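# Carry the tube rack to the next room's counter

## Task

Bring the tube rack onto the counter in the adjoining room, where it must stand upright with each tube seated all the way down in a hole. Neither the rack nor any tube may touch the floor, or the task fails. The door between the rooms swings shut by itself. The robot must not tip over or finish leaning, or the task fails. The result only counts if it stays in place without the robot supporting it, so release the rack and move the robot away at the end.

## Robot and tools

Robot: a Hello Robot Stretch 3 with one arm. It has a two-wheel base (0.33 m long, 0.34 m wide), a lift that raises the arm along a vertical mast, and a telescoping arm that reaches out to the robot's RIGHT side. The arm cannot reach forward, so to move the gripper forward you drive the base. Turning in place pivots about the point between the drive wheels, 0.05 m behind the front edge. With the arm retracted and the wrist folded, a turn sweeps a circle of radius 0.28 m. A level, unfolded wrist reaches past that circle. The head holds head_camera and nav_camera, which head_pan_rad and head_tilt_rad aim. wrist_camera rides on the gripper. Loose objects may occasionally get a brief nudge from outside.

Frames: the base frame has its origin on the floor midway between the drive wheels, with x forward, y left and z up. hand_pose is reported in this frame, at the point where the closed fingertips meet. With all wrist joints at zero, that frame's x points up, its y points back along the arm toward the mast, and its z points to the rear. The odometry frame is the base frame as it stood when the scene began.

execute_actions(actions, cameras): actions is a list holding exactly one action, or an empty list to just read state and images. An action holds "base", "joints", or both, plus optional "contact_limits", and its motions start together.
- base takes exactly one key. translate_m is an offset in metres from the base's last reported position, forward positive, from -1 to 1. rotate_rad is an offset turn in radians, counter-clockwise (left) positive, from -3.2 to 3.2. The base cannot move sideways.
- joints is a set of absolute targets keyed by name. lift_m: arm height, 0 to 1.1 m. arm_m: extension, 0 to 0.52 m. wrist_yaw_rad: -1.345 to 4.42; 0 aims along the arm, positive swings toward the front, and 3.0 folds over the base. wrist_pitch_rad: -1.57 to 0.451; 0 is level and negative tips the fingertips down. wrist_roll_rad: -2.911 to 2.911; at 0 the fingers sit level and side by side. gripper_m: -0.089 to 0.179, larger is wider. The real fingertip gap is smaller than this value, by 0.007 near closed and 0.025 fully open, and is zero below 0.007. head_pan_rad: -3.953 to 1.73; 0 is forward, positive is left, and -1.57 looks along the arm. head_tilt_rad: -1.53 to 0.419; negative looks down. Completion tolerances are 0.004 for lengths, 0.02 for yaw, roll and head, and 0.05 for pitch.
- contact_limits: only arm_m is allowed. It takes an effort percentage from 1 to 100, at which the arm stops with contact_stop. A lower value is gentler, but one that is too low stops the arm at once. The limit also caps the holding force until your next action. Values above the reported maximum are clipped.
- cameras: a list drawn from head_camera, nav_camera, wrist_camera and all. Leaving it out, passing null or passing ["all"] returns every camera, and [] returns none. The "pictures" line gives the order of the images.
A joint or the base that you leave out of an action may still be driving toward an earlier target, and the status lines will not show it. An unknown key or an out-of-range value rejects the whole call, and nothing moves. No action runs longer than 15 s. If a result reports a stop, the rest of that reply's motion, wait and finish calls are skipped.

wait(seconds): from 0 to 10. It commands nothing new and returns the same report as an empty action list.
zoom_image(camera, region): region is [x0, y0, x1, y1] in pixels of that camera's most recent full image, at most 504x504, with the origin at the top left. Image sizes are 896x504 for head_camera, 672x504 (fisheye) for nav_camera, and 644x364 for wrist_camera.
finished_scene(scene): pass the current scene's integer number. This ends the scene for good, and the goal must already be met and stable.

Result lines:
- lidar_m: 12 ranges in metres, one per 30-degree sector, from the base origin. The 1st sector is straight ahead and they run counter-clockwise (4th left, 7th behind, 10th right). "-" means nothing was seen. The scan plane is 0.17 m above the floor, so it catches table legs but not tabletops, and it misses glass and thin legs. It covers 0.15 to 12 m. The mast and a low lift can block sectors 5, 6, 9 and 10.
- wrist_depth_mm and head_depth_mm: 7x7 grids of median depth, starting from the top left. The wrist grid covers 45 to 1000 mm. The head grid covers 280 to 4000 mm and follows the image as sent, which is sideways.
- base_odometry: counts wheel rotation, so slipping shows up as travel. Heading runs from -3.142 to 3.142, left positive. turned_by_wheels and turned_by_imu give the turn since the last result.
- base_tilt: in degrees, with forward and right leaning positive. It carries a fixed bias of up to about 4 degrees.
- base_status and joint_status: done, off_target (stopped short and possibly still pushing), contact_stop, time_out or torque_fault. After the last three, the old target is dropped. A lift or arm that hits contact_stop goes slack until you command it again. A slack lift under load may sink, and closing the fingers on a surface pushes a slack lift upward. The base, wrist and head never stop on contact. A wrist servo that strains for several seconds shuts off for 10 s and goes limp.
- on_its_own: describes what this call did not command. "held at" there is a target, not a measured position.
- motor_effort: percent of maximum, positive toward higher joint values, with the peak in brackets. Readings are noisy and biased. An effort outside the rest range while idle suggests pushing on something or carrying a load. Positive wheel effort pushes forward.

Speed: the base reaches 0.30 m/s and 1.9 rad/s only when stowed (lift_m under 0.30, arm_m under 0.03, wrist_yaw_rad over 2.54). Otherwise it is limited to 0.10 m/s and 0.63 rad/s. Shorter robot motion is better.

Gripping: command gripper_m below the object's width to hold it, and go lower for more force, though the stall guard eases off if you squeeze too hard. To release, open at least 0.02 beyond the contact value. Neither the reading nor "done" proves that you are holding something.

Safety: fold or unfold the wrist only with lift_m between 0.32 and 0.95, wrist_pitch_rad at -0.4 and roll near 0. Once folded, the lift may go down to 0.25. With yaw below -0.4, keep pitch at -0.5 or lower. Pressing against something rigid with the gripper above about 0.45 m can tip the robot, as can repeated pushes, driving while holding or hooking something fixed, or snagging furniture, especially when reversing. If the base leans, reverse the last move in small steps, free the gripper, and lower the lift to about 0.2. Avoid drops, slips, slams and hard pushes.

Each tool is called as name(argument=value, ...) on one line, values as JSON.

## Session

execute_actions(actions=[])

Scene clock: 0.00 s.
base_odometry: x=+0.000 y=+0.000 heading=+0.000 (m, m, rad; odometry frame)
turned_by_wheels: +0.000 (rad since the last result)
turned_by_imu: +0.000 (rad since the last result)
base_tilt: forward=-0.2 right=-1.1 (deg)
lidar_m: 0.86 0.72 0.71 0.79 1.01 1.01 1.13 1.91 3.08 1.43 1.53 1.11
head_depth_mm: 1560 1552 1546 1541 1531 1515 1512 / 1375 1381 1387 1396 1393 1403 1416 / 1185 1189 1192 1193 1198 1202 1209 / 1035 1042 1047 1049 1053 1052 1058 / 924 929 931 935 938 937 939 / 836 839 839 841 841 843 847 / 760 759 764 767 767 769 773
base_status: not commanded
joint_positions: lift_m=+0.535 arm_m=+0.001 wrist_yaw_rad=+3.080 wrist_pitch_rad=-0.602 wrist_roll_rad=+0.006 gripper_m=+0.037 head_pan_rad=-0.004 head_tilt_rad=+0.001
joint_status: not commanded
motor_effort: left_wheel=-1 right_wheel=+0 lift_m=+27 arm_m=+0 wrist_yaw_rad=+0 wrist_pitch_rad=+4 wrist_roll_rad=+0 gripper_m=+0 head_pan_rad=+0 head_tilt_rad=+3 (%)
hand_pose: x=-0.0090 y=+0.0513 z=+0.5087 quat_wxyz=(+0.231, +0.683, +0.188, +0.667) (m; base frame)
wrist_depth_mm: 754 861 - 841 704 605 534 / 798 914 - 923 762 647 564 / 830 - - - 852 714 608 / 856 933 907 928 899 773 672 / 771 774 789 782 792 760 710 / 683 667 - 695 704 703 702 / 598 602 - 623 599 611 614
pictures: head_camera (sideways: a quarter turn clockwise sets it upright), nav_camera (sideways: a quarter turn counterclockwise sets it upright), wrist_camera
Images, in order (width x height): head_camera 896x504, nav_camera 672x504, wrist_camera 644x364.

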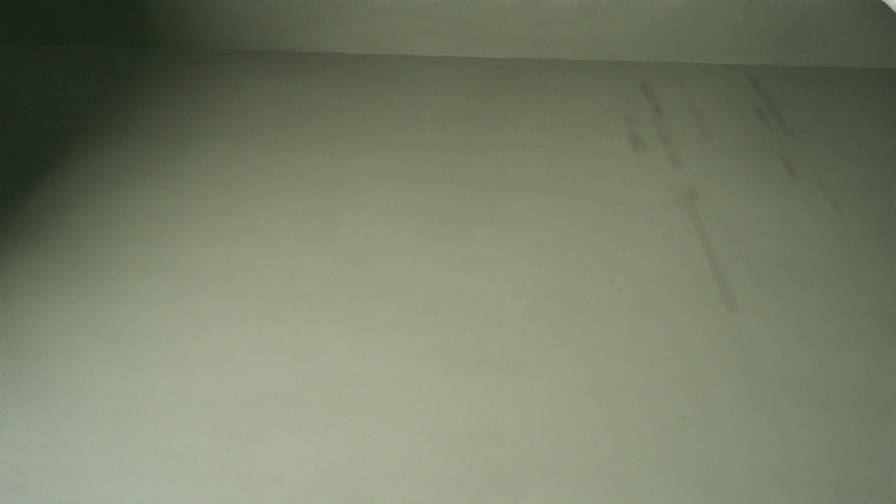

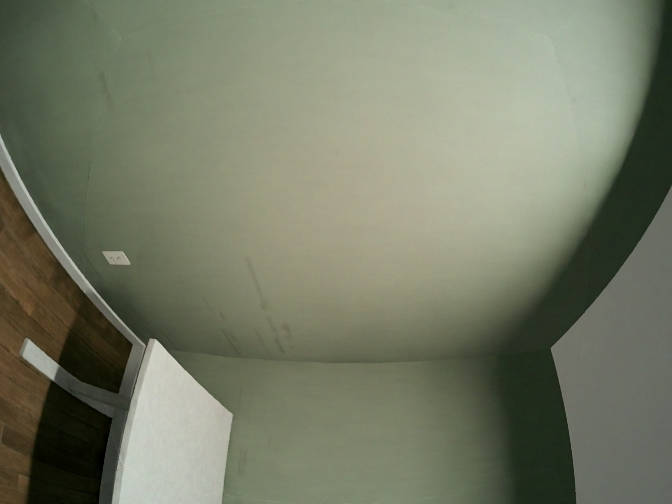

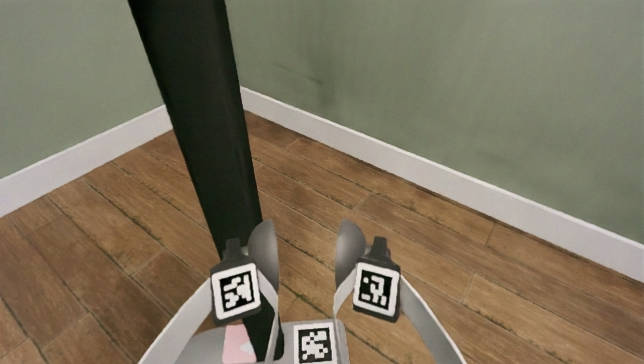

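execute_actions(actions=[{"joints":{"head_pan_rad":-1.2,"head_tilt_rad":-0.4}}], cameras=["head_camera","nav_camera"])

execute_actions(actions=[{"joints":{"head_pan_rad":-2.4,"head_tilt_rad":-0.3}}], cameras=["nav_camera"])

Scene clock: 4.77 s.
base_odometry: x=+0.000 y=+0.000 heading=+0.000 (m, m, rad; odometry frame)
turned_by_wheels: +0.000 (rad since the last result)
turned_by_imu: -0.001 (rad since the last result)
base_tilt: forward=-0.1 right=-0.9 (deg)
lidar_m: 0.86 0.71 0.71 0.79 1.01 1.01 1.12 1.91 3.07 1.44 1.54 1.11
head_depth_mm: 1696 1839 1998 2105 1234 1870 1484 / 1600 1726 1874 1654 1165 1711 1494 / 1533 1643 1765 1626 1101 1864 1489 / 1459 1555 1663 1622 1093 1782 1485 / 1379 1479 1597 1597 1083 1721 1479 / 1319 1415 1511 1549 1079 1640 1469 / 1260 1359 1446 1485 1070 901 1468
base_status: not commanded
joint_positions: lift_m=+0.535 arm_m=+0.001 wrist_yaw_rad=+3.080 wrist_pitch_rad=-0.602 wrist_roll_rad=+0.006 gripper_m=+0.037 head_pan_rad=-1.193 head_tilt_rad=-0.395
joint_status: all done
motor_effort: left_wheel=+0(0) right_wheel=+0(0) lift_m=+27(27) arm_m=-1(1) wrist_yaw_rad=+0(0) wrist_pitch_rad=+4(5) wrist_roll_rad=+0(0) gripper_m=+0(1) head_pan_rad=-3(48) head_tilt_rad=-4(39) (%)
hand_pose: x=-0.0090 y=+0.0513 z=+0.5087 quat_wxyz=(+0.231, +0.683, +0.188, +0.667) (m; base frame)
wrist_depth_mm: 745 838 - 838 710 602 535 / 794 915 - 937 771 659 562 / 820 - - - 832 716 616 / 854 895 934 925 898 772 649 / 766 787 772 790 802 793 700 / 671 680 - 685 690 700 702 / 604 606 - 622 613 611 616
pictures: head_camera (sideways: a quarter turn clockwise sets it upright), nav_camera (sideways: a quarter turn counterclockwise sets it upright)
Images, in order (width x height): head_camera 896x504, nav_camera 672x504.

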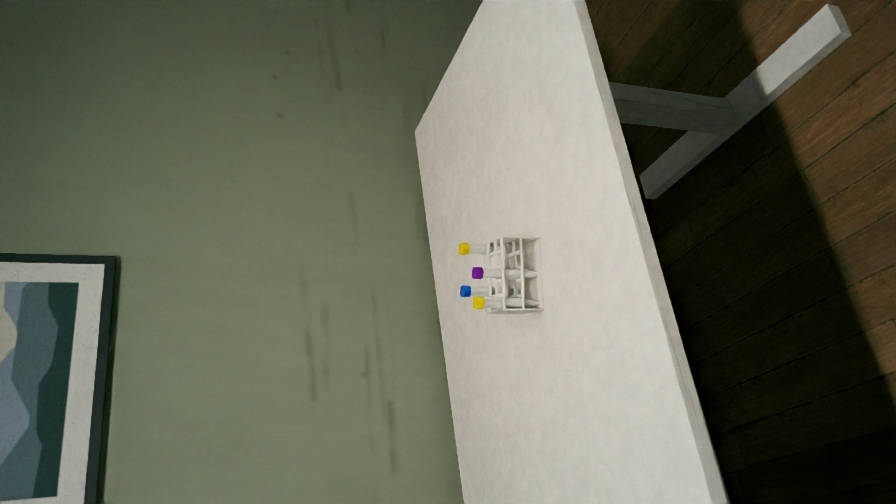

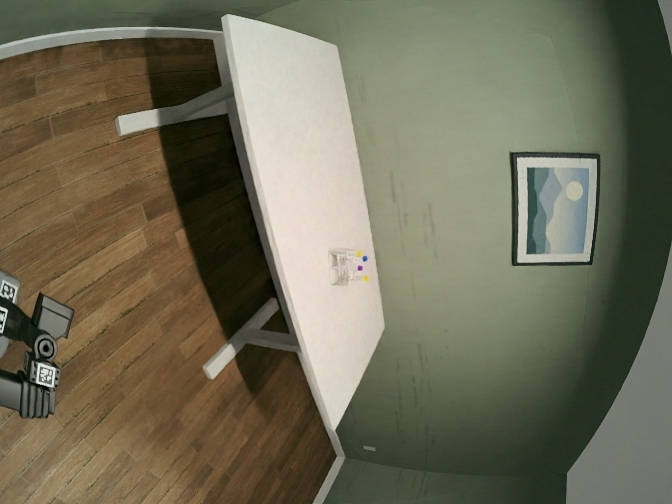

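Scene clock: 5.93 s.
base_odometry: x=+0.000 y=+0.000 heading=+0.000 (m, m, rad; odometry frame)
turned_by_wheels: +0.000 (rad since the last result)
turned_by_imu: +0.000 (rad since the last result)
base_tilt: forward=-0.1 right=-1.0 (deg)
lidar_m: 0.86 0.72 0.71 0.79 1.01 1.01 1.12 1.91 3.08 1.43 1.54 1.11
head_depth_mm: 2397 2410 2378 2404 2498 2080 1624 / 2797 2897 2996 3152 2826 2083 1604 / 2767 2906 3034 3222 2864 2075 1603 / 2733 2837 3008 3192 2849 2047 1600 / 2701 2859 2992 3175 2825 2035 1598 / 2684 2825 2949 3139 2812 2023 1594 / 2625 2793 2905 3076 2791 2016 1584
base_status: not commanded
joint_positions: lift_m=+0.535 arm_m=+0.001 wrist_yaw_rad=+3.080 wrist_pitch_rad=-0.602 wrist_roll_rad=+0.006 gripper_m=+0.037 head_pan_rad=-2.393 head_tilt_rad=-0.310
joint_status: all done
motor_effort: left_wheel=-1(0) right_wheel=+0(0) lift_m=+27(27) arm_m=+0(1) wrist_yaw_rad=+0(1) wrist_pitch_rad=+4(4) wrist_roll_rad=+0(0) gripper_m=+0(0) head_pan_rad=-3(44) head_tilt_rad=+7(21) (%)
hand_pose: x=-0.0090 y=+0.0513 z=+0.5087 quat_wxyz=(+0.231, +0.683, +0.188, +0.667) (m; base frame)
wrist_depth_mm: 757 848 - 834 700 602 530 / 774 928 - 913 764 656 564 / 838 - - - 843 707 609 / 846 902 886 935 894 780 657 / 773 794 785 784 778 792 704 / 671 682 - 675 696 698 690 / 593 604 - 625 614 613 613
pictures: nav_camera (sideways: a quarter turn counterclockwise sets it upright)
Images, in order (width x height): nav_camera 672x504.

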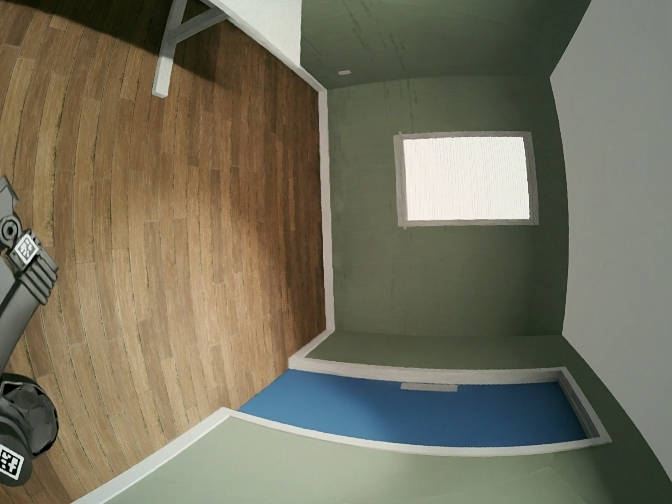

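execute_actions(actions=[{"base":{"rotate_rad":-1.17},"joints":{"lift_m":0.9,"wrist_pitch_rad":-0.4}}], cameras=[])

execute_actions(actions=[{"base":{"translate_m":0.45}}], cameras=[])

execute_actions(actions=[{"base":{"rotate_rad":1.57},"joints":{"wrist_yaw_rad":0,"head_pan_rad":-1.57,"head_tilt_rad":-0.7,"gripper_m":0.179}}], cameras=["head_camera","wrist_camera"])

Scene clock: 16.90 s.
base_odometry: x=+0.000 y=+0.000 heading=-1.170 (m, m, rad; odometry frame)
turned_by_wheels: -1.170 (rad since the last result)
turned_by_imu: -1.185 (rad since the last result)
base_tilt: forward=+0.1 right=-1.0 (deg)
lidar_m: 1.46 1.11 0.95 0.73 0.72 0.75 1.03 1.01 1.07 1.52 3.07 1.43
head_depth_mm: 832 865 905 951 999 1055 1112 / 851 891 933 984 1032 1092 1154 / 877 920 964 1014 1067 1133 1195 / 902 945 988 1044 1104 1173 1244 / 930 977 1029 1082 1149 1220 1307 / 960 1005 1065 1126 1190 1262 1357 / 984 1044 1099 1165 1233 1320 1406
base_status: done
joint_positions: lift_m=+0.899 arm_m=+0.001 wrist_yaw_rad=+3.080 wrist_pitch_rad=-0.419 wrist_roll_rad=+0.006 gripper_m=+0.037 head_pan_rad=-2.393 head_tilt_rad=-0.310
joint_status: all done
motor_effort: left_wheel=+3(8) right_wheel=-2(4) lift_m=+38(39) arm_m=+0(1) wrist_yaw_rad=-1(0) wrist_pitch_rad=+7(7) wrist_roll_rad=+0(0) gripper_m=+0(0) head_pan_rad=-3(4) head_tilt_rad=+7(7) (%)
hand_pose: x=-0.0074 y=+0.0780 z=+0.9118 quat_wxyz=(+0.169, +0.698, +0.126, +0.685) (m; base frame)
wrist_depth_mm: 523 558 674 751 902 - - / 551 587 731 823 - - - / 574 642 799 916 - - 776 / 624 695 862 - - - 929 / 669 768 - - - - - / 702 823 - - - - - / 754 895 - - - - -
pictures: none
No camera images: the call's "cameras" was empty. Leave "cameras" out to get every camera's image.

Scene clock: 22.57 s.
base_odometry: x=+0.176 y=-0.414 heading=-1.170 (m, m, rad; odometry frame)
turned_by_wheels: +0.000 (rad since the last result)
turned_by_imu: -0.001 (rad since the last result)
base_tilt: forward=-0.2 right=-0.9 (deg)
lidar_m: 1.15 1.12 0.81 0.93 0.92 0.96 1.38 1.41 1.49 2.25 2.86 1.01
head_depth_mm: 1183 1238 1294 1357 1420 1493 1551 / 1213 1269 1334 1397 1470 1554 1593 / 1251 1308 1371 1441 1517 1613 1603 / 1283 1349 1416 1490 1565 1674 1607 / 1326 1390 1462 1540 1625 1726 1606 / 1362 1438 1515 1593 1693 1791 1588 / 1402 1486 1565 1664 1761 1844 1582
base_status: done
joint_positions: lift_m=+0.899 arm_m=+0.001 wrist_yaw_rad=+3.080 wrist_pitch_rad=-0.419 wrist_roll_rad=+0.006 gripper_m=+0.037 head_pan_rad=-2.393 head_tilt_rad=-0.310
joint_status: not commanded
motor_effort: left_wheel=+3(9) right_wheel=-2(3) lift_m=+38(38) arm_m=-1(0) wrist_yaw_rad=-1(1) wrist_pitch_rad=+7(7) wrist_roll_rad=+0(0) gripper_m=+0(0) head_pan_rad=-3(3) head_tilt_rad=+7(7) (%)
hand_pose: x=-0.0074 y=+0.0780 z=+0.9118 quat_wxyz=(+0.169, +0.698, +0.126, +0.685) (m; base frame)
wrist_depth_mm: 655 709 848 952 - - 837 / 697 757 927 - - - 871 / 742 808 - - 771 785 764 / 790 881 - - 606 577 574 / 828 972 - - - 457 459 / 893 - - - - - 378 / 969 - - - - - 342
pictures: none
No camera images: the call's "cameras" was empty. Leave "cameras" out to get every camera's image.

Scene clock: 26.03 s.
base_odometry: x=+0.176 y=-0.414 heading=+0.400 (m, m, rad; odometry frame)
turned_by_wheels: +1.570 (rad since the last result)
turned_by_imu: +1.588 (rad since the last result)
base_tilt: forward=+0.0 right=-1.0 (deg)
lidar_m: 0.93 0.91 0.97 1.39 1.42 1.49 2.26 2.87 1.01 1.15 1.12 0.81
head_depth_mm: 1220 1385 1229 932 754 - - / 1164 1306 1217 926 769 - - / 1103 1242 1208 924 789 - - / 1056 1180 1206 830 785 - - / 1016 1125 1204 856 750 623 1199 / 972 1077 1144 908 757 620 1169 / 934 1031 1113 908 735 620 567
base_status: done
joint_positions: lift_m=+0.899 arm_m=+0.001 wrist_yaw_rad=+0.003 wrist_pitch_rad=-0.419 wrist_roll_rad=+0.006 gripper_m=+0.179 head_pan_rad=-1.577 head_tilt_rad=-0.691
joint_status: all done
motor_effort: left_wheel=-4(9) right_wheel=+2(5) lift_m=+37(38) arm_m=-1(1) wrist_yaw_rad=-5(6) wrist_pitch_rad=+7(7) wrist_roll_rad=+0(0) gripper_m=+0(82) head_pan_rad=+3(41) head_tilt_rad=-6(40) (%)
hand_pose: x=-0.0208 y=-0.3700 z=+0.9118 quat_wxyz=(+0.690, +0.148, -0.693, -0.147) (m; base frame)
wrist_depth_mm: 645 708 782 901 - - - / 678 737 838 - - - - / 713 760 757 758 764 826 - / 558 565 538 514 571 574 578 / 445 448 450 450 457 467 484 / 385 373 375 374 376 - - / - 320 322 320 332 - -
pictures: head_camera (sideways: a quarter turn clockwise sets it upright), wrist_camera
Images, in order (width x height): head_camera 896x504, wrist_camera 644x364.

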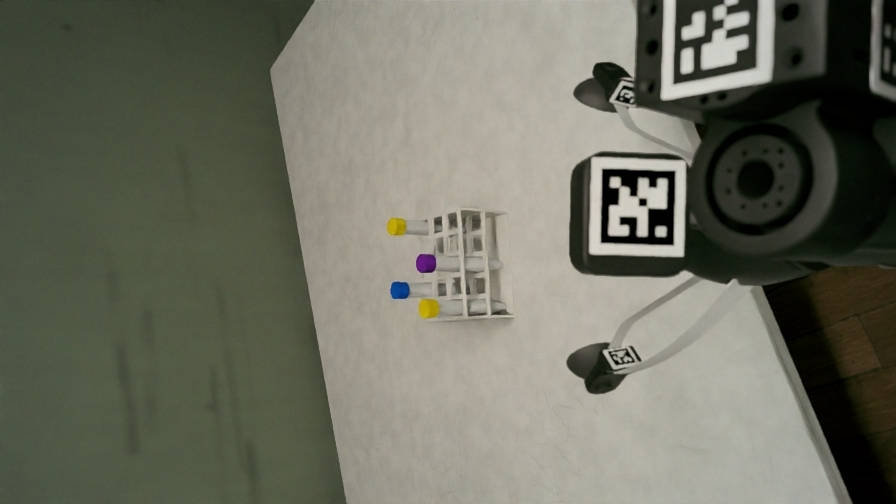

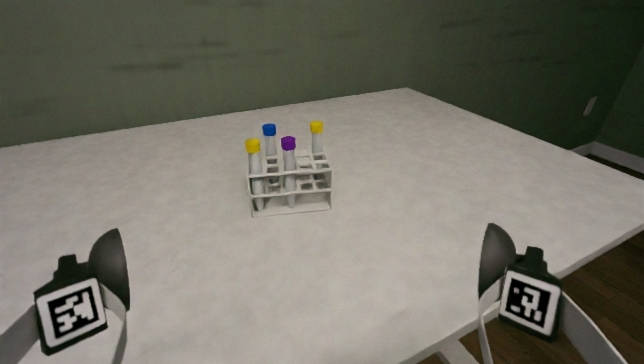

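execute_actions(actions=[{"base":{"translate_m":0.035},"joints":{"wrist_pitch_rad":0,"lift_m":0.72,"arm_m":0.1}}], cameras=["head_camera","wrist_camera"])

Scene clock: 31.43 s.
base_odometry: x=+0.208 y=-0.401 heading=+0.400 (m, m, rad; odometry frame)
turned_by_wheels: +0.000 (rad since the last result)
turned_by_imu: -0.001 (rad since the last result)
base_tilt: forward=+0.0 right=-1.0 (deg)
lidar_m: 0.90 0.88 0.93 1.34 1.44 1.51 2.28 2.90 1.02 1.13 1.11 0.78
head_depth_mm: 1202 1371 1230 933 753 1361 - / 1144 1288 1226 931 750 659 - / 1093 1227 1210 867 748 - - / 1040 1166 1209 804 764 - 1184 / 997 1107 1180 916 721 621 1175 / 956 1061 1144 910 737 620 1145 / 918 1014 1097 906 735 618 555
base_status: done
joint_positions: lift_m=+0.721 arm_m=+0.100 wrist_yaw_rad=+0.003 wrist_pitch_rad=-0.022 wrist_roll_rad=+0.006 gripper_m=+0.179 head_pan_rad=-1.577 head_tilt_rad=-0.691
joint_status: all done
motor_effort: left_wheel=-4(8) right_wheel=+2(5) lift_m=+13(31) arm_m=+4(2) wrist_yaw_rad=-4(4) wrist_pitch_rad=+9(8) wrist_roll_rad=+0(0) gripper_m=+0(0) head_pan_rad=+3(4) head_tilt_rad=-6(6) (%)
hand_pose: x=-0.0208 y=-0.5003 z=+0.8295 quat_wxyz=(+0.705, +0.009, -0.709, -0.007) (m; base frame)
wrist_depth_mm: 590 653 729 801 - - - / 604 671 750 858 - - - / 609 675 753 857 - - - / 618 673 757 835 - - - / 507 517 463 359 508 532 503 / - 344 323 329 345 - 339 / - 258 259 259 259 247 256
pictures: head_camera (sideways: a quarter turn clockwise sets it upright), wrist_camera
Images, in order (width x height): head_camera 896x504, wrist_camera 644x364.

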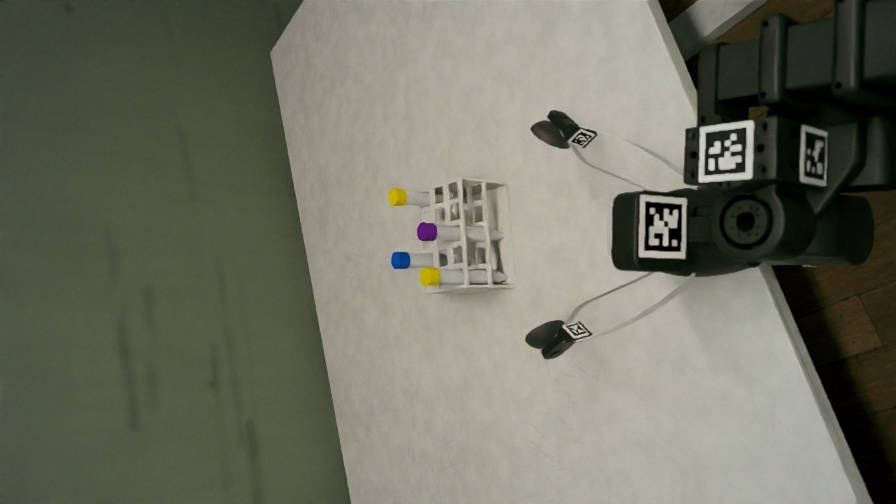

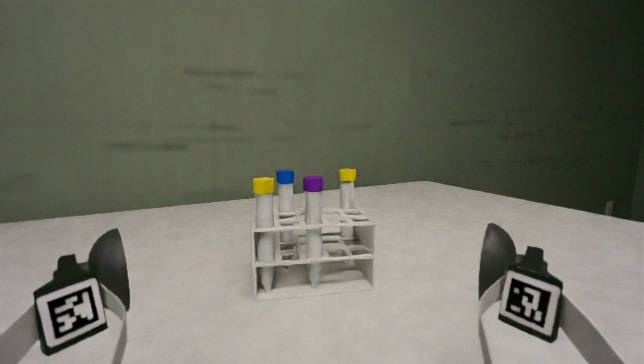

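execute_actions(actions=[{"joints":{"lift_m":0.665,"arm_m":0.25}}], cameras=["head_camera","wrist_camera"])

Scene clock: 35.83 s.
base_odometry: x=+0.208 y=-0.401 heading=+0.400 (m, m, rad; odometry frame)
turned_by_wheels: +0.000 (rad since the last result)
turned_by_imu: -0.001 (rad since the last result)
base_tilt: forward=-0.1 right=-1.2 (deg)
lidar_m: 0.90 0.88 0.93 1.34 1.44 1.51 2.29 2.90 1.02 1.13 1.11 0.78
head_depth_mm: 1201 1372 1226 931 752 1368 1244 / 1141 1292 1216 929 771 - - / 1091 1224 1208 883 790 642 1226 / 1043 1167 1204 804 742 611 1218 / 1000 1108 1180 916 741 622 1173 / 958 1059 1139 911 737 620 1147 / 921 1016 1100 908 735 620 555
base_status: not commanded
joint_positions: lift_m=+0.666 arm_m=+0.250 wrist_yaw_rad=+0.002 wrist_pitch_rad=-0.022 wrist_roll_rad=+0.006 gripper_m=+0.179 head_pan_rad=-1.577 head_tilt_rad=-0.691
joint_status: all done
motor_effort: left_wheel=-4(4) right_wheel=+2(2) lift_m=+13(11) arm_m=+4(6) wrist_yaw_rad=-4(4) wrist_pitch_rad=+8(8) wrist_roll_rad=+0(0) gripper_m=+0(0) head_pan_rad=+3(3) head_tilt_rad=-6(6) (%)
hand_pose: x=-0.0209 y=-0.6503 z=+0.7747 quat_wxyz=(+0.705, +0.009, -0.709, -0.007) (m; base frame)
wrist_depth_mm: 492 545 614 705 819 - - / 500 552 627 720 825 - - / 515 566 201 682 864 - - / 521 566 175 208 678 690 - / 352 352 158 191 225 362 342 / - 234 161 202 205 - 232 / - 176 169 172 175 167 174
pictures: head_camera (sideways: a quarter turn clockwise sets it upright), wrist_camera
Images, in order (width x height): head_camera 896x504, wrist_camera 644x364.

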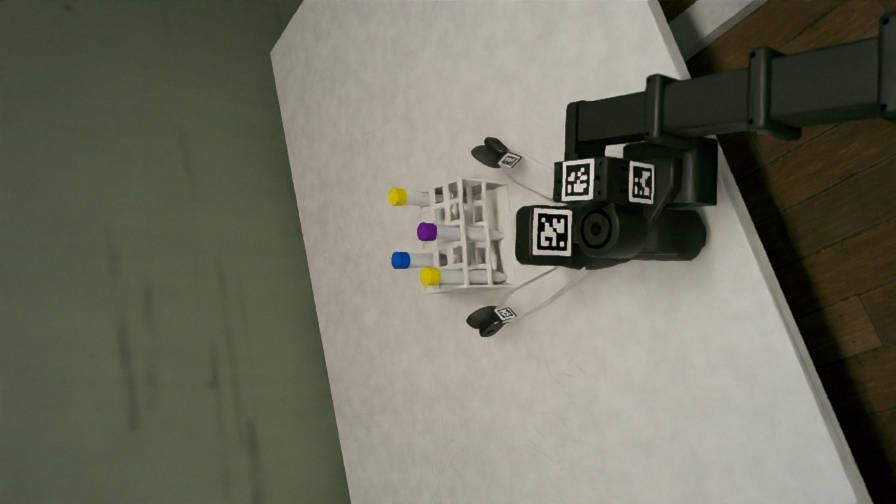

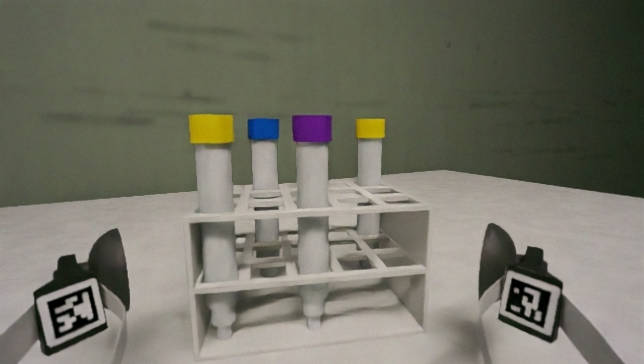

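Tubes look seated. Yaw slightly, extend, grip.

execute_actions(actions=[{"joints":{"lift_m":0.655,"arm_m":0.3,"wrist_yaw_rad":0.08}}], cameras=["head_camera","wrist_camera"])

execute_actions(actions=[{"joints":{"gripper_m":0.07}}], cameras=[])

execute_actions(actions=[{"joints":{"lift_m":0.72}}], cameras=["head_camera","wrist_camera"])

Scene clock: 40.93 s.
base_odometry: x=+0.208 y=-0.401 heading=+0.400 (m, m, rad; odometry frame)
turned_by_wheels: +0.000 (rad since the last result)
turned_by_imu: -0.001 (rad since the last result)
base_tilt: forward=+0.0 right=-1.0 (deg)
lidar_m: 0.90 0.88 0.93 1.34 1.44 1.51 2.28 2.90 1.02 1.13 1.11 0.78
head_depth_mm: 1203 1370 1226 933 753 1362 1255 / 1142 1290 1219 932 770 - - / 1091 1225 1213 887 - 642 1225 / 1044 1164 1210 825 723 624 1220 / 1001 1108 1180 930 741 622 1172 / 957 1061 1138 911 739 619 1143 / 919 1012 1097 907 737 618 555
base_status: not commanded
joint_positions: lift_m=+0.656 arm_m=+0.300 wrist_yaw_rad=+0.077 wrist_pitch_rad=-0.017 wrist_roll_rad=+0.006 gripper_m=+0.179 head_pan_rad=-1.577 head_tilt_rad=-0.691
joint_status: all done
motor_effort: left_wheel=-5(4) right_wheel=+2(2) lift_m=+11(14) arm_m=+4(1) wrist_yaw_rad=+4(3) wrist_pitch_rad=+6(8) wrist_roll_rad=+0(0) gripper_m=+0(0) head_pan_rad=+4(3) head_tilt_rad=-6(6) (%)
hand_pose: x=-0.0018 y=-0.6997 z=+0.7659 quat_wxyz=(+0.705, +0.033, -0.708, +0.021) (m; base frame)
wrist_depth_mm: 466 507 562 631 712 829 - / 474 518 562 631 728 843 - / 478 526 112 174 758 881 - / 488 530 136 138 190 628 - / 328 330 116 134 183 292 319 / - 218 119 136 174 - 214 / - 163 125 151 158 154 160
pictures: head_camera (sideways: a quarter turn clockwise sets it upright), wrist_camera
Images, in order (width x height): head_camera 896x504, wrist_camera 644x364.

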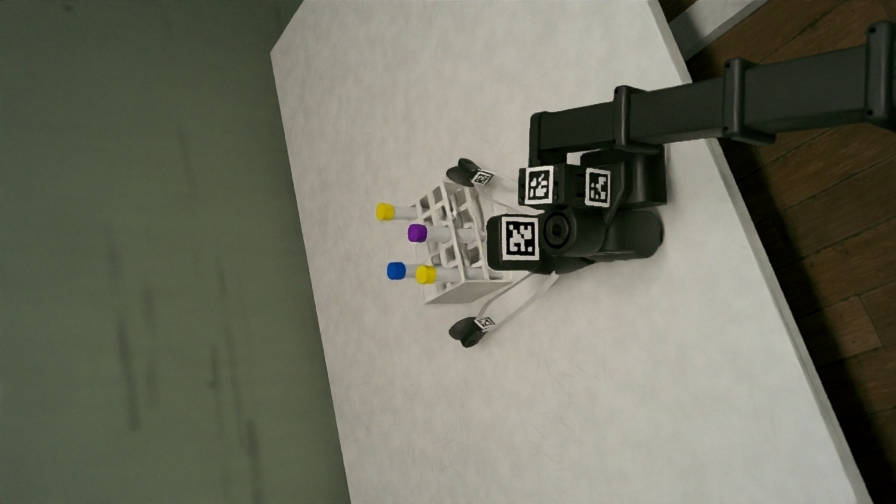

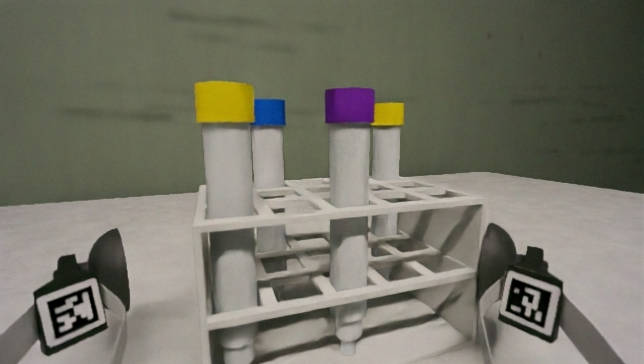

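Scene clock: 42.50 s.
base_odometry: x=+0.208 y=-0.401 heading=+0.400 (m, m, rad; odometry frame)
turned_by_wheels: +0.000 (rad since the last result)
turned_by_imu: +0.000 (rad since the last result)
base_tilt: forward=-0.1 right=-1.0 (deg)
lidar_m: 0.90 0.88 0.93 1.34 1.44 1.51 2.28 2.90 1.02 1.14 1.11 0.78
head_depth_mm: 1206 1370 1225 935 752 1364 1261 / 1142 1290 1221 931 771 - - / 1091 1225 1210 896 - 642 1230 / 1043 1162 1204 855 722 624 1218 / 1000 1107 1178 916 740 622 1171 / 956 1063 1133 913 738 619 1148 / 923 1015 1098 907 734 620 555
base_status: not commanded
joint_positions: lift_m=+0.656 arm_m=+0.300 wrist_yaw_rad=+0.077 wrist_pitch_rad=-0.017 wrist_roll_rad=+0.006 gripper_m=+0.070 head_pan_rad=-1.577 head_tilt_rad=-0.691
joint_status: all done
motor_effort: left_wheel=-4(5) right_wheel=+2(2) lift_m=+12(12) arm_m=+4(4) wrist_yaw_rad=+3(3) wrist_pitch_rad=+6(6) wrist_roll_rad=+0(0) gripper_m=-1(85) head_pan_rad=+3(4) head_tilt_rad=-6(5) (%)
hand_pose: x=-0.0017 y=-0.6997 z=+0.7660 quat_wxyz=(+0.705, +0.034, -0.708, +0.021) (m; base frame)
wrist_depth_mm: 467 510 557 626 719 818 - / 477 524 572 642 719 842 - / 486 528 570 178 753 886 - / 491 530 469 160 248 634 - / 329 326 171 173 245 321 321 / 217 218 167 187 - 216 215 / 163 163 163 155 162 162 160
pictures: none
No camera images: the call's "cameras" was empty. Leave "cameras" out to get every camera's image.

Scene clock: 43.93 s.
base_odometry: x=+0.208 y=-0.401 heading=+0.400 (m, m, rad; odometry frame)
turned_by_wheels: +0.000 (rad since the last result)
turned_by_imu: +0.000 (rad since the last result)
base_tilt: forward=+0.0 right=-1.1 (deg)
lidar_m: 0.90 0.88 0.93 1.34 1.44 1.51 2.28 2.90 1.02 1.13 1.11 0.78
head_depth_mm: 1202 1370 1227 935 753 1369 - / 1143 1288 1217 962 - 1337 1225 / 1089 1226 1213 927 - 655 1225 / 1044 1171 1200 846 721 624 1217 / 998 1111 1183 915 740 622 1178 / 955 1061 1140 911 737 621 1145 / 919 1014 1097 905 736 618 557
base_status: not commanded
joint_positions: lift_m=+0.719 arm_m=+0.300 wrist_yaw_rad=+0.077 wrist_pitch_rad=-0.018 wrist_roll_rad=+0.006 gripper_m=+0.070 head_pan_rad=-1.577 head_tilt_rad=-0.691
joint_status: all done
motor_effort: left_wheel=-5(4) right_wheel=+2(3) lift_m=+38(38) arm_m=+4(4) wrist_yaw_rad=+3(3) wrist_pitch_rad=+7(7) wrist_roll_rad=+0(0) gripper_m=-1(1) head_pan_rad=+3(3) head_tilt_rad=-5(6) (%)
hand_pose: x=-0.0017 y=-0.6997 z=+0.8294 quat_wxyz=(+0.705, +0.034, -0.708, +0.021) (m; base frame)
wrist_depth_mm: 461 500 555 617 699 822 - / 477 525 569 642 725 855 - / 486 526 585 671 751 871 - / 492 539 603 670 769 893 - / 487 521 521 190 513 510 502 / 345 345 202 192 - 340 339 / 259 256 203 179 246 256 256
pictures: head_camera (sideways: a quarter turn clockwise sets it upright), wrist_camera
Images, in order (width x height): head_camera 896x504, wrist_camera 644x364.

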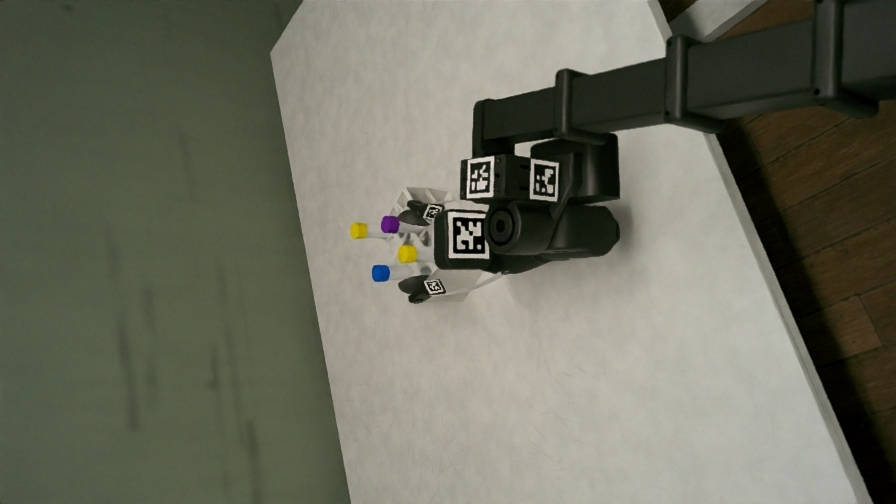

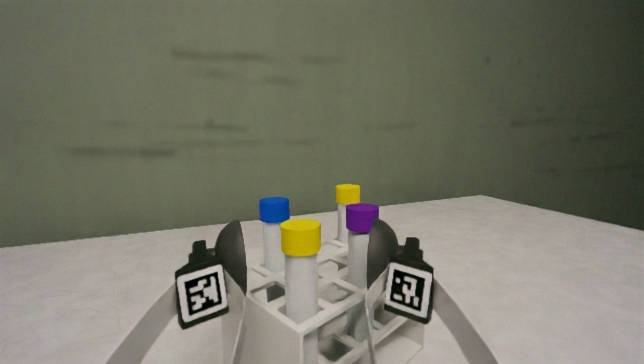

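execute_actions(actions=[{"joints":{"gripper_m":0.179,"arm_m":0.1}}], cameras=[])

execute_actions(actions=[{"base":{"translate_m":-0.28},"joints":{"wrist_yaw_rad":0.85,"head_pan_rad":-1.3}}], cameras=[])

execute_actions(actions=[{"joints":{"arm_m":0.35,"lift_m":0.665}}], cameras=["head_camera","wrist_camera"])

Scene clock: 52.80 s.
base_odometry: x=+0.208 y=-0.401 heading=+0.400 (m, m, rad; odometry frame)
turned_by_wheels: +0.000 (rad since the last result)
turned_by_imu: -0.001 (rad since the last result)
base_tilt: forward=-0.1 right=-1.0 (deg)
lidar_m: 0.90 0.88 0.93 1.34 1.44 1.51 2.28 2.90 1.02 1.13 1.11 0.78
head_depth_mm: 1205 1365 1225 935 751 1368 - / 1142 1291 1218 930 749 660 - / 1090 1225 1209 894 744 659 - / 1043 1162 1204 846 766 - 1174 / 1001 1110 1180 913 741 622 1177 / 958 1060 1141 912 735 621 1142 / 922 1014 1096 902 736 620 555
base_status: not commanded
joint_positions: lift_m=+0.719 arm_m=+0.100 wrist_yaw_rad=+0.078 wrist_pitch_rad=-0.018 wrist_roll_rad=+0.006 gripper_m=+0.179 head_pan_rad=-1.577 head_tilt_rad=-0.691
joint_status: all done
motor_effort: left_wheel=-5(5) right_wheel=+3(2) lift_m=+38(38) arm_m=-4(4) wrist_yaw_rad=+2(2) wrist_pitch_rad=+7(7) wrist_roll_rad=+0(0) gripper_m=+0(84) head_pan_rad=+3(4) head_tilt_rad=-6(6) (%)
hand_pose: x=-0.0015 y=-0.5003 z=+0.8294 quat_wxyz=(+0.705, +0.034, -0.708, +0.021) (m; base frame)
wrist_depth_mm: 594 647 715 818 890 - - / 618 655 734 832 926 - - / 621 680 743 839 966 - - / 622 690 752 815 932 - - / 518 516 521 386 516 533 506 / - 345 346 343 343 - 343 / - 260 261 259 259 245 255
pictures: none
No camera images: the call's "cameras" was empty. Leave "cameras" out to get every camera's image.

Scene clock: 57.07 s.
base_odometry: x=-0.050 y=-0.510 heading=+0.400 (m, m, rad; odometry frame)
turned_by_wheels: +0.000 (rad since the last result)
turned_by_imu: -0.001 (rad since the last result)
base_tilt: forward=+0.0 right=-1.0 (deg)
lidar_m: 1.16 1.13 1.20 1.33 1.32 1.38 2.09 2.65 1.65 0.94 1.23 1.03
head_depth_mm: 1115 1258 1232 932 754 1401 - / 1102 1230 1219 931 750 1402 - / 1081 1206 1214 926 747 - 1173 / 1062 1183 1207 890 744 671 1225 / 1051 1158 1200 884 739 1327 1223 / 1033 1144 1184 909 740 1348 1215 / 1012 1127 1178 907 735 1310 1213
base_status: done
joint_positions: lift_m=+0.719 arm_m=+0.100 wrist_yaw_rad=+0.847 wrist_pitch_rad=-0.018 wrist_roll_rad=+0.006 gripper_m=+0.179 head_pan_rad=-1.307 head_tilt_rad=-0.691
joint_status: all done
motor_effort: left_wheel=-4(11) right_wheel=+2(3) lift_m=+38(38) arm_m=-4(4) wrist_yaw_rad=+3(5) wrist_pitch_rad=+7(7) wrist_roll_rad=+0(0) gripper_m=+0(0) head_pan_rad=+4(24) head_tilt_rad=-6(6) (%)
hand_pose: x=+0.1702 y=-0.4148 z=+0.8294 quat_wxyz=(+0.646, +0.297, -0.644, +0.284) (m; base frame)
wrist_depth_mm: - - - 887 818 759 685 / - - - 915 849 767 696 / - - - 939 866 785 716 / - - - 949 833 781 722 / 520 525 514 520 457 498 505 / - 346 346 344 343 - 339 / - 260 261 260 259 247 256
pictures: none
No camera images: the call's "cameras" was empty. Leave "cameras" out to get every camera's image.

Scene clock: 60.13 s.
base_odometry: x=-0.050 y=-0.510 heading=+0.400 (m, m, rad; odometry frame)
turned_by_wheels: +0.000 (rad since the last result)
turned_by_imu: -0.001 (rad since the last result)
base_tilt: forward=-0.1 right=-1.2 (deg)
lidar_m: 1.16 1.13 1.20 1.33 1.32 1.38 2.09 2.65 1.65 0.94 1.23 1.03
head_depth_mm: 1116 1249 1232 934 - 1365 1227 / 1098 1231 1218 931 706 1393 1226 / 1079 1204 1215 956 726 1357 1225 / 1059 1183 1204 904 733 1360 1219 / 1051 1168 1189 884 739 1355 1223 / 1027 1146 1190 910 738 1321 1219 / 1014 1125 1177 908 735 1317 1211
base_status: not commanded
joint_positions: lift_m=+0.666 arm_m=+0.350 wrist_yaw_rad=+0.848 wrist_pitch_rad=-0.018 wrist_roll_rad=+0.006 gripper_m=+0.179 head_pan_rad=-1.307 head_tilt_rad=-0.691
joint_status: all done
motor_effort: left_wheel=-4(4) right_wheel=+2(2) lift_m=+13(33) arm_m=+4(5) wrist_yaw_rad=+2(4) wrist_pitch_rad=+7(7) wrist_roll_rad=+0(0) gripper_m=+0(0) head_pan_rad=+3(4) head_tilt_rad=-6(6) (%)
hand_pose: x=+0.1703 y=-0.6639 z=+0.7756 quat_wxyz=(+0.646, +0.298, -0.644, +0.284) (m; base frame)
wrist_depth_mm: - 864 765 688 617 568 533 / - 893 783 708 634 579 540 / - 907 810 721 653 594 555 / 716 716 584 306 636 604 548 / 355 354 313 290 350 365 345 / - 235 235 236 234 - 231 / - 177 176 176 176 167 174
pictures: head_camera (sideways: a quarter turn clockwise sets it upright), wrist_camera
Images, in order (width x height): head_camera 896x504, wrist_camera 644x364.

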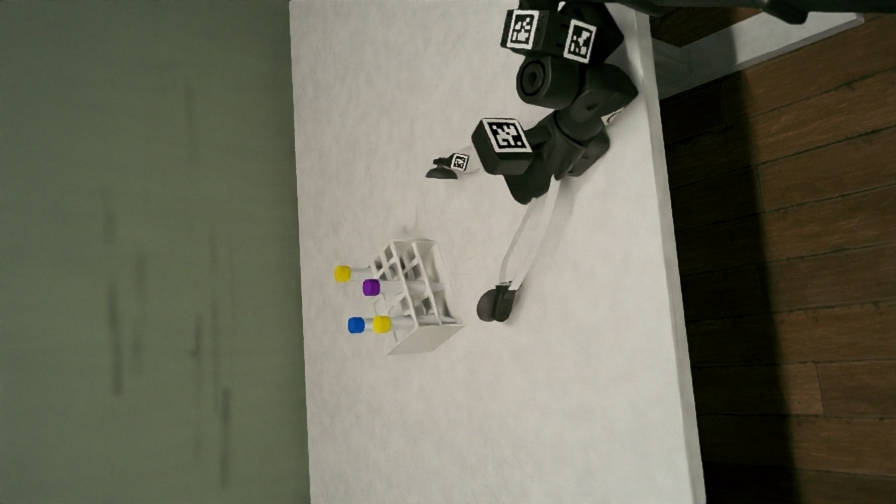

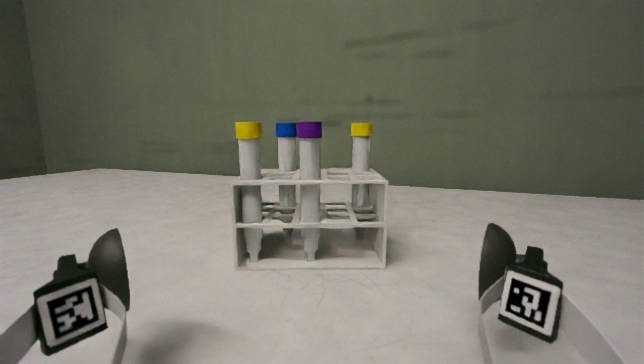

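Well aligned. Advance 0.09, twice in steps.

execute_actions(actions=[{"base":{"translate_m":0.07},"joints":{"arm_m":0.41}}], cameras=["wrist_camera"])

execute_actions(actions=[{"base":{"translate_m":0.04},"joints":{"arm_m":0.445}}], cameras=["head_camera","wrist_camera"])

Scene clock: 64.47 s.
base_odometry: x=+0.015 y=-0.482 heading=+0.400 (m, m, rad; odometry frame)
turned_by_wheels: +0.000 (rad since the last result)
turned_by_imu: -0.001 (rad since the last result)
base_tilt: forward=+0.0 right=-1.1 (deg)
lidar_m: 1.10 1.07 1.13 1.37 1.35 1.41 2.14 2.71 0.98 0.95 1.20 0.96
head_depth_mm: 1088 1223 1229 968 722 1358 1237 / 1067 1198 1219 958 711 1336 1229 / 1053 1175 1210 917 745 1334 1223 / 1037 1154 1211 863 744 670 1221 / 1018 1139 1196 883 740 667 1220 / 1004 1118 1183 911 738 652 1213 / 988 1096 1169 906 734 648 1205
base_status: done
joint_positions: lift_m=+0.666 arm_m=+0.410 wrist_yaw_rad=+0.848 wrist_pitch_rad=-0.018 wrist_roll_rad=+0.006 gripper_m=+0.179 head_pan_rad=-1.307 head_tilt_rad=-0.691
joint_status: all done
motor_effort: left_wheel=-4(6) right_wheel=+2(5) lift_m=+13(13) arm_m=+4(0) wrist_yaw_rad=+2(2) wrist_pitch_rad=+7(7) wrist_roll_rad=+0(0) gripper_m=+0(1) head_pan_rad=+4(3) head_tilt_rad=-6(5) (%)
hand_pose: x=+0.1703 y=-0.7239 z=+0.7756 quat_wxyz=(+0.646, +0.298, -0.644, +0.284) (m; base frame)
wrist_depth_mm: 860 760 664 614 557 510 463 / 886 794 699 630 563 510 473 / 925 795 688 618 568 527 486 / 725 706 183 183 563 529 493 / 355 356 172 193 214 368 347 / - 236 178 202 206 - 230 / - 177 172 172 172 167 174
pictures: wrist_camera
Images, in order (width x height): wrist_camera 644x364.

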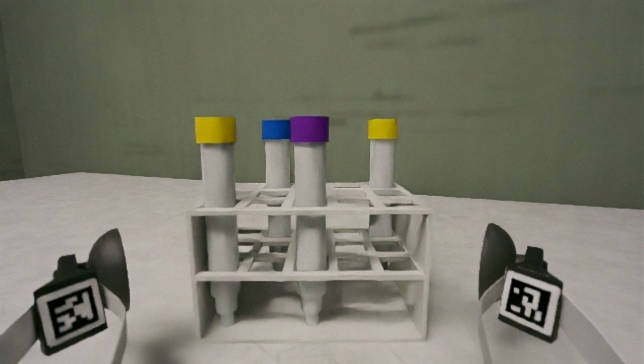

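Scene clock: 66.37 s.
base_odometry: x=+0.051 y=-0.467 heading=+0.400 (m, m, rad; odometry frame)
turned_by_wheels: +0.000 (rad since the last result)
turned_by_imu: -0.001 (rad since the last result)
base_tilt: forward=+0.0 right=-1.1 (deg)
lidar_m: 1.06 1.04 1.09 1.38 1.36 1.43 2.17 2.74 0.96 0.97 1.18 0.93
head_depth_mm: 1068 1199 1226 997 733 1004 1235 / 1054 1175 1222 999 727 1331 1224 / 1037 1157 1214 886 747 675 1225 / 1014 1135 1205 863 745 670 1221 / 1006 1118 1191 915 741 651 1218 / 987 1098 1169 912 737 649 1216 / 973 1079 1149 906 736 633 1210
base_status: done
joint_positions: lift_m=+0.666 arm_m=+0.445 wrist_yaw_rad=+0.848 wrist_pitch_rad=-0.018 wrist_roll_rad=+0.006 gripper_m=+0.179 head_pan_rad=-1.307 head_tilt_rad=-0.691
joint_status: all done
motor_effort: left_wheel=-4(8) right_wheel=+3(6) lift_m=+13(13) arm_m=+3(8) wrist_yaw_rad=+2(2) wrist_pitch_rad=+7(7) wrist_roll_rad=+0(0) gripper_m=+0(1) head_pan_rad=+4(4) head_tilt_rad=-5(6) (%)
hand_pose: x=+0.1703 y=-0.7590 z=+0.7756 quat_wxyz=(+0.646, +0.298, -0.644, +0.284) (m; base frame)
wrist_depth_mm: 804 709 631 562 509 468 427 / 826 714 644 574 515 478 437 / 860 746 652 561 513 482 447 / 714 515 186 494 521 497 457 / 354 122 136 117 145 364 344 / - 118 145 140 145 119 232 / - 121 128 124 156 166 173
pictures: head_camera (sideways: a quarter turn clockwise sets it upright), wrist_camera
Images, in order (width x height): head_camera 896x504, wrist_camera 644x364.

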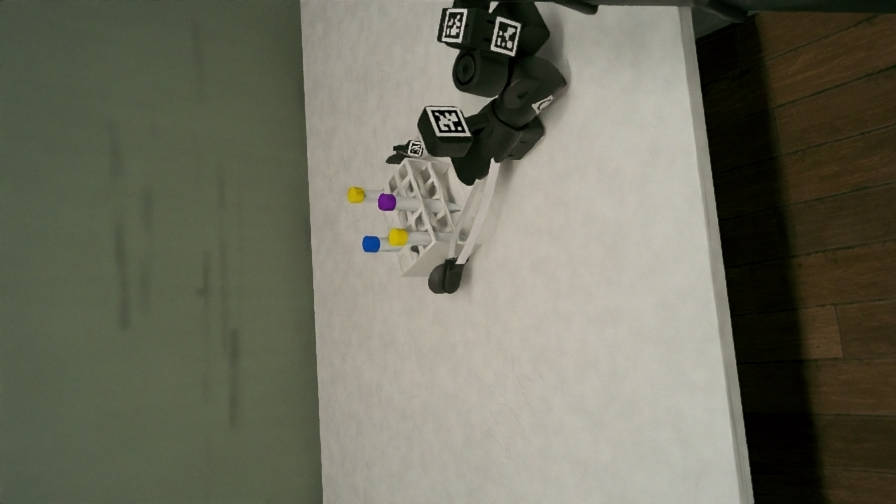

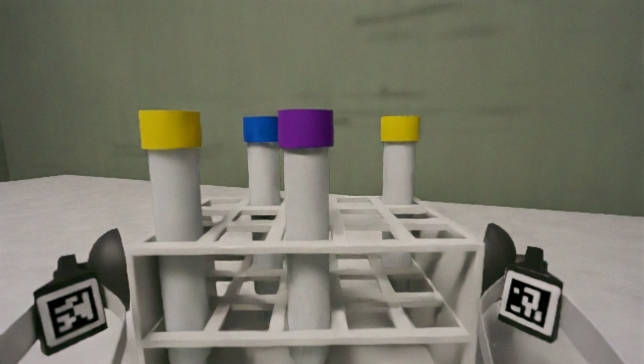

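execute_actions(actions=[{"joints":{"gripper_m":0.06}}], cameras=[])

execute_actions(actions=[{"joints":{"lift_m":0.72}}], cameras=["head_camera","wrist_camera"])

Scene clock: 73.27 s.
base_odometry: x=+0.051 y=-0.467 heading=+0.400 (m, m, rad; odometry frame)
turned_by_wheels: +0.000 (rad since the last result)
turned_by_imu: -0.001 (rad since the last result)
base_tilt: forward=+0.0 right=-1.1 (deg)
lidar_m: 1.06 1.03 1.10 1.38 1.36 1.43 2.16 2.74 0.96 0.98 1.18 0.93
head_depth_mm: 1073 1199 1223 1001 732 1008 1232 / 1052 1183 1225 994 730 1332 1226 / 1038 1155 1209 889 745 672 1225 / 1012 1138 1205 860 742 669 1225 / 1002 1116 1185 918 740 653 1215 / 984 1096 1175 912 737 649 1211 / 967 1079 1156 907 735 631 1210
base_status: not commanded
joint_positions: lift_m=+0.666 arm_m=+0.445 wrist_yaw_rad=+0.848 wrist_pitch_rad=-0.018 wrist_roll_rad=+0.006 gripper_m=+0.062 head_pan_rad=-1.307 head_tilt_rad=-0.691
joint_status: all done
motor_effort: left_wheel=-4(4) right_wheel=+2(2) lift_m=+13(13) arm_m=+3(3) wrist_yaw_rad=+3(3) wrist_pitch_rad=+7(7) wrist_roll_rad=+0(0) gripper_m=-39(100) head_pan_rad=+4(3) head_tilt_rad=-6(5) (%)
hand_pose: x=+0.1703 y=-0.7590 z=+0.7756 quat_wxyz=(+0.646, +0.298, -0.644, +0.284) (m; base frame)
wrist_depth_mm: 812 703 621 558 502 465 427 / 831 727 639 573 523 475 440 / 859 751 631 557 517 481 446 / 710 701 180 174 496 497 458 / 356 322 152 133 151 345 343 / 236 133 154 144 155 249 230 / - 164 156 156 156 167 174
pictures: none
No camera images: the call's "cameras" was empty. Leave "cameras" out to get every camera's image.

Scene clock: 74.60 s.
base_odometry: x=+0.051 y=-0.467 heading=+0.400 (m, m, rad; odometry frame)
turned_by_wheels: +0.000 (rad since the last result)
turned_by_imu: +0.000 (rad since the last result)
base_tilt: forward=-0.1 right=-1.2 (deg)
lidar_m: 1.06 1.03 1.10 1.39 1.37 1.43 2.16 2.75 0.96 0.97 1.18 0.93
head_depth_mm: 1073 1199 1225 - 753 1341 1229 / 1052 1181 1218 962 750 1333 1225 / 1033 1157 1212 866 745 673 1229 / 1021 1134 1199 863 745 669 1222 / 1002 1117 1196 917 740 652 1222 / 987 1096 1172 910 740 649 1213 / 968 1076 1149 906 736 632 1209
base_status: not commanded
joint_positions: lift_m=+0.719 arm_m=+0.445 wrist_yaw_rad=+0.848 wrist_pitch_rad=-0.027 wrist_roll_rad=+0.006 gripper_m=+0.069 head_pan_rad=-1.307 head_tilt_rad=-0.691
joint_status: all done
on_its_own: gripper_m is held at +0.067, not at your +0.060, by its stall guard, which is still easing
motor_effort: left_wheel=-4(4) right_wheel=+3(2) lift_m=+39(43) arm_m=+3(3) wrist_yaw_rad=+3(2) wrist_pitch_rad=+10(10) wrist_roll_rad=+0(0) gripper_m=-35(38) head_pan_rad=+4(4) head_tilt_rad=-6(6) (%)
hand_pose: x=+0.1701 y=-0.7588 z=+0.8271 quat_wxyz=(+0.647, +0.300, -0.642, +0.281) (m; base frame)
wrist_depth_mm: 807 697 612 554 502 467 430 / 820 712 641 571 520 472 442 / 854 751 635 565 516 485 448 / 883 761 181 176 528 498 457 / 502 452 154 135 153 495 458 / 358 133 155 145 155 352 332 / 253 235 157 157 156 239 250
pictures: head_camera (sideways: a quarter turn clockwise sets it upright), wrist_camera
Images, in order (width x height): head_camera 896x504, wrist_camera 644x364.

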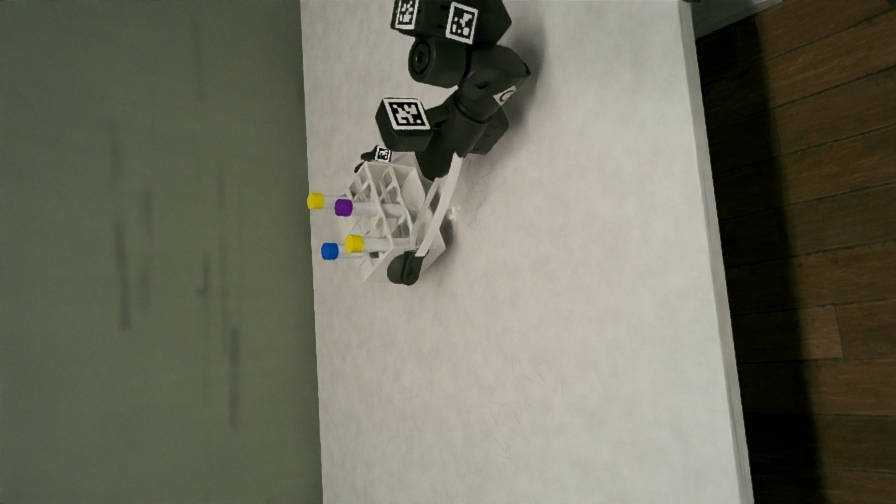

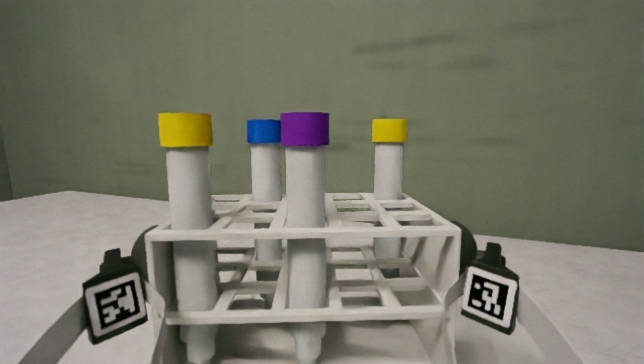

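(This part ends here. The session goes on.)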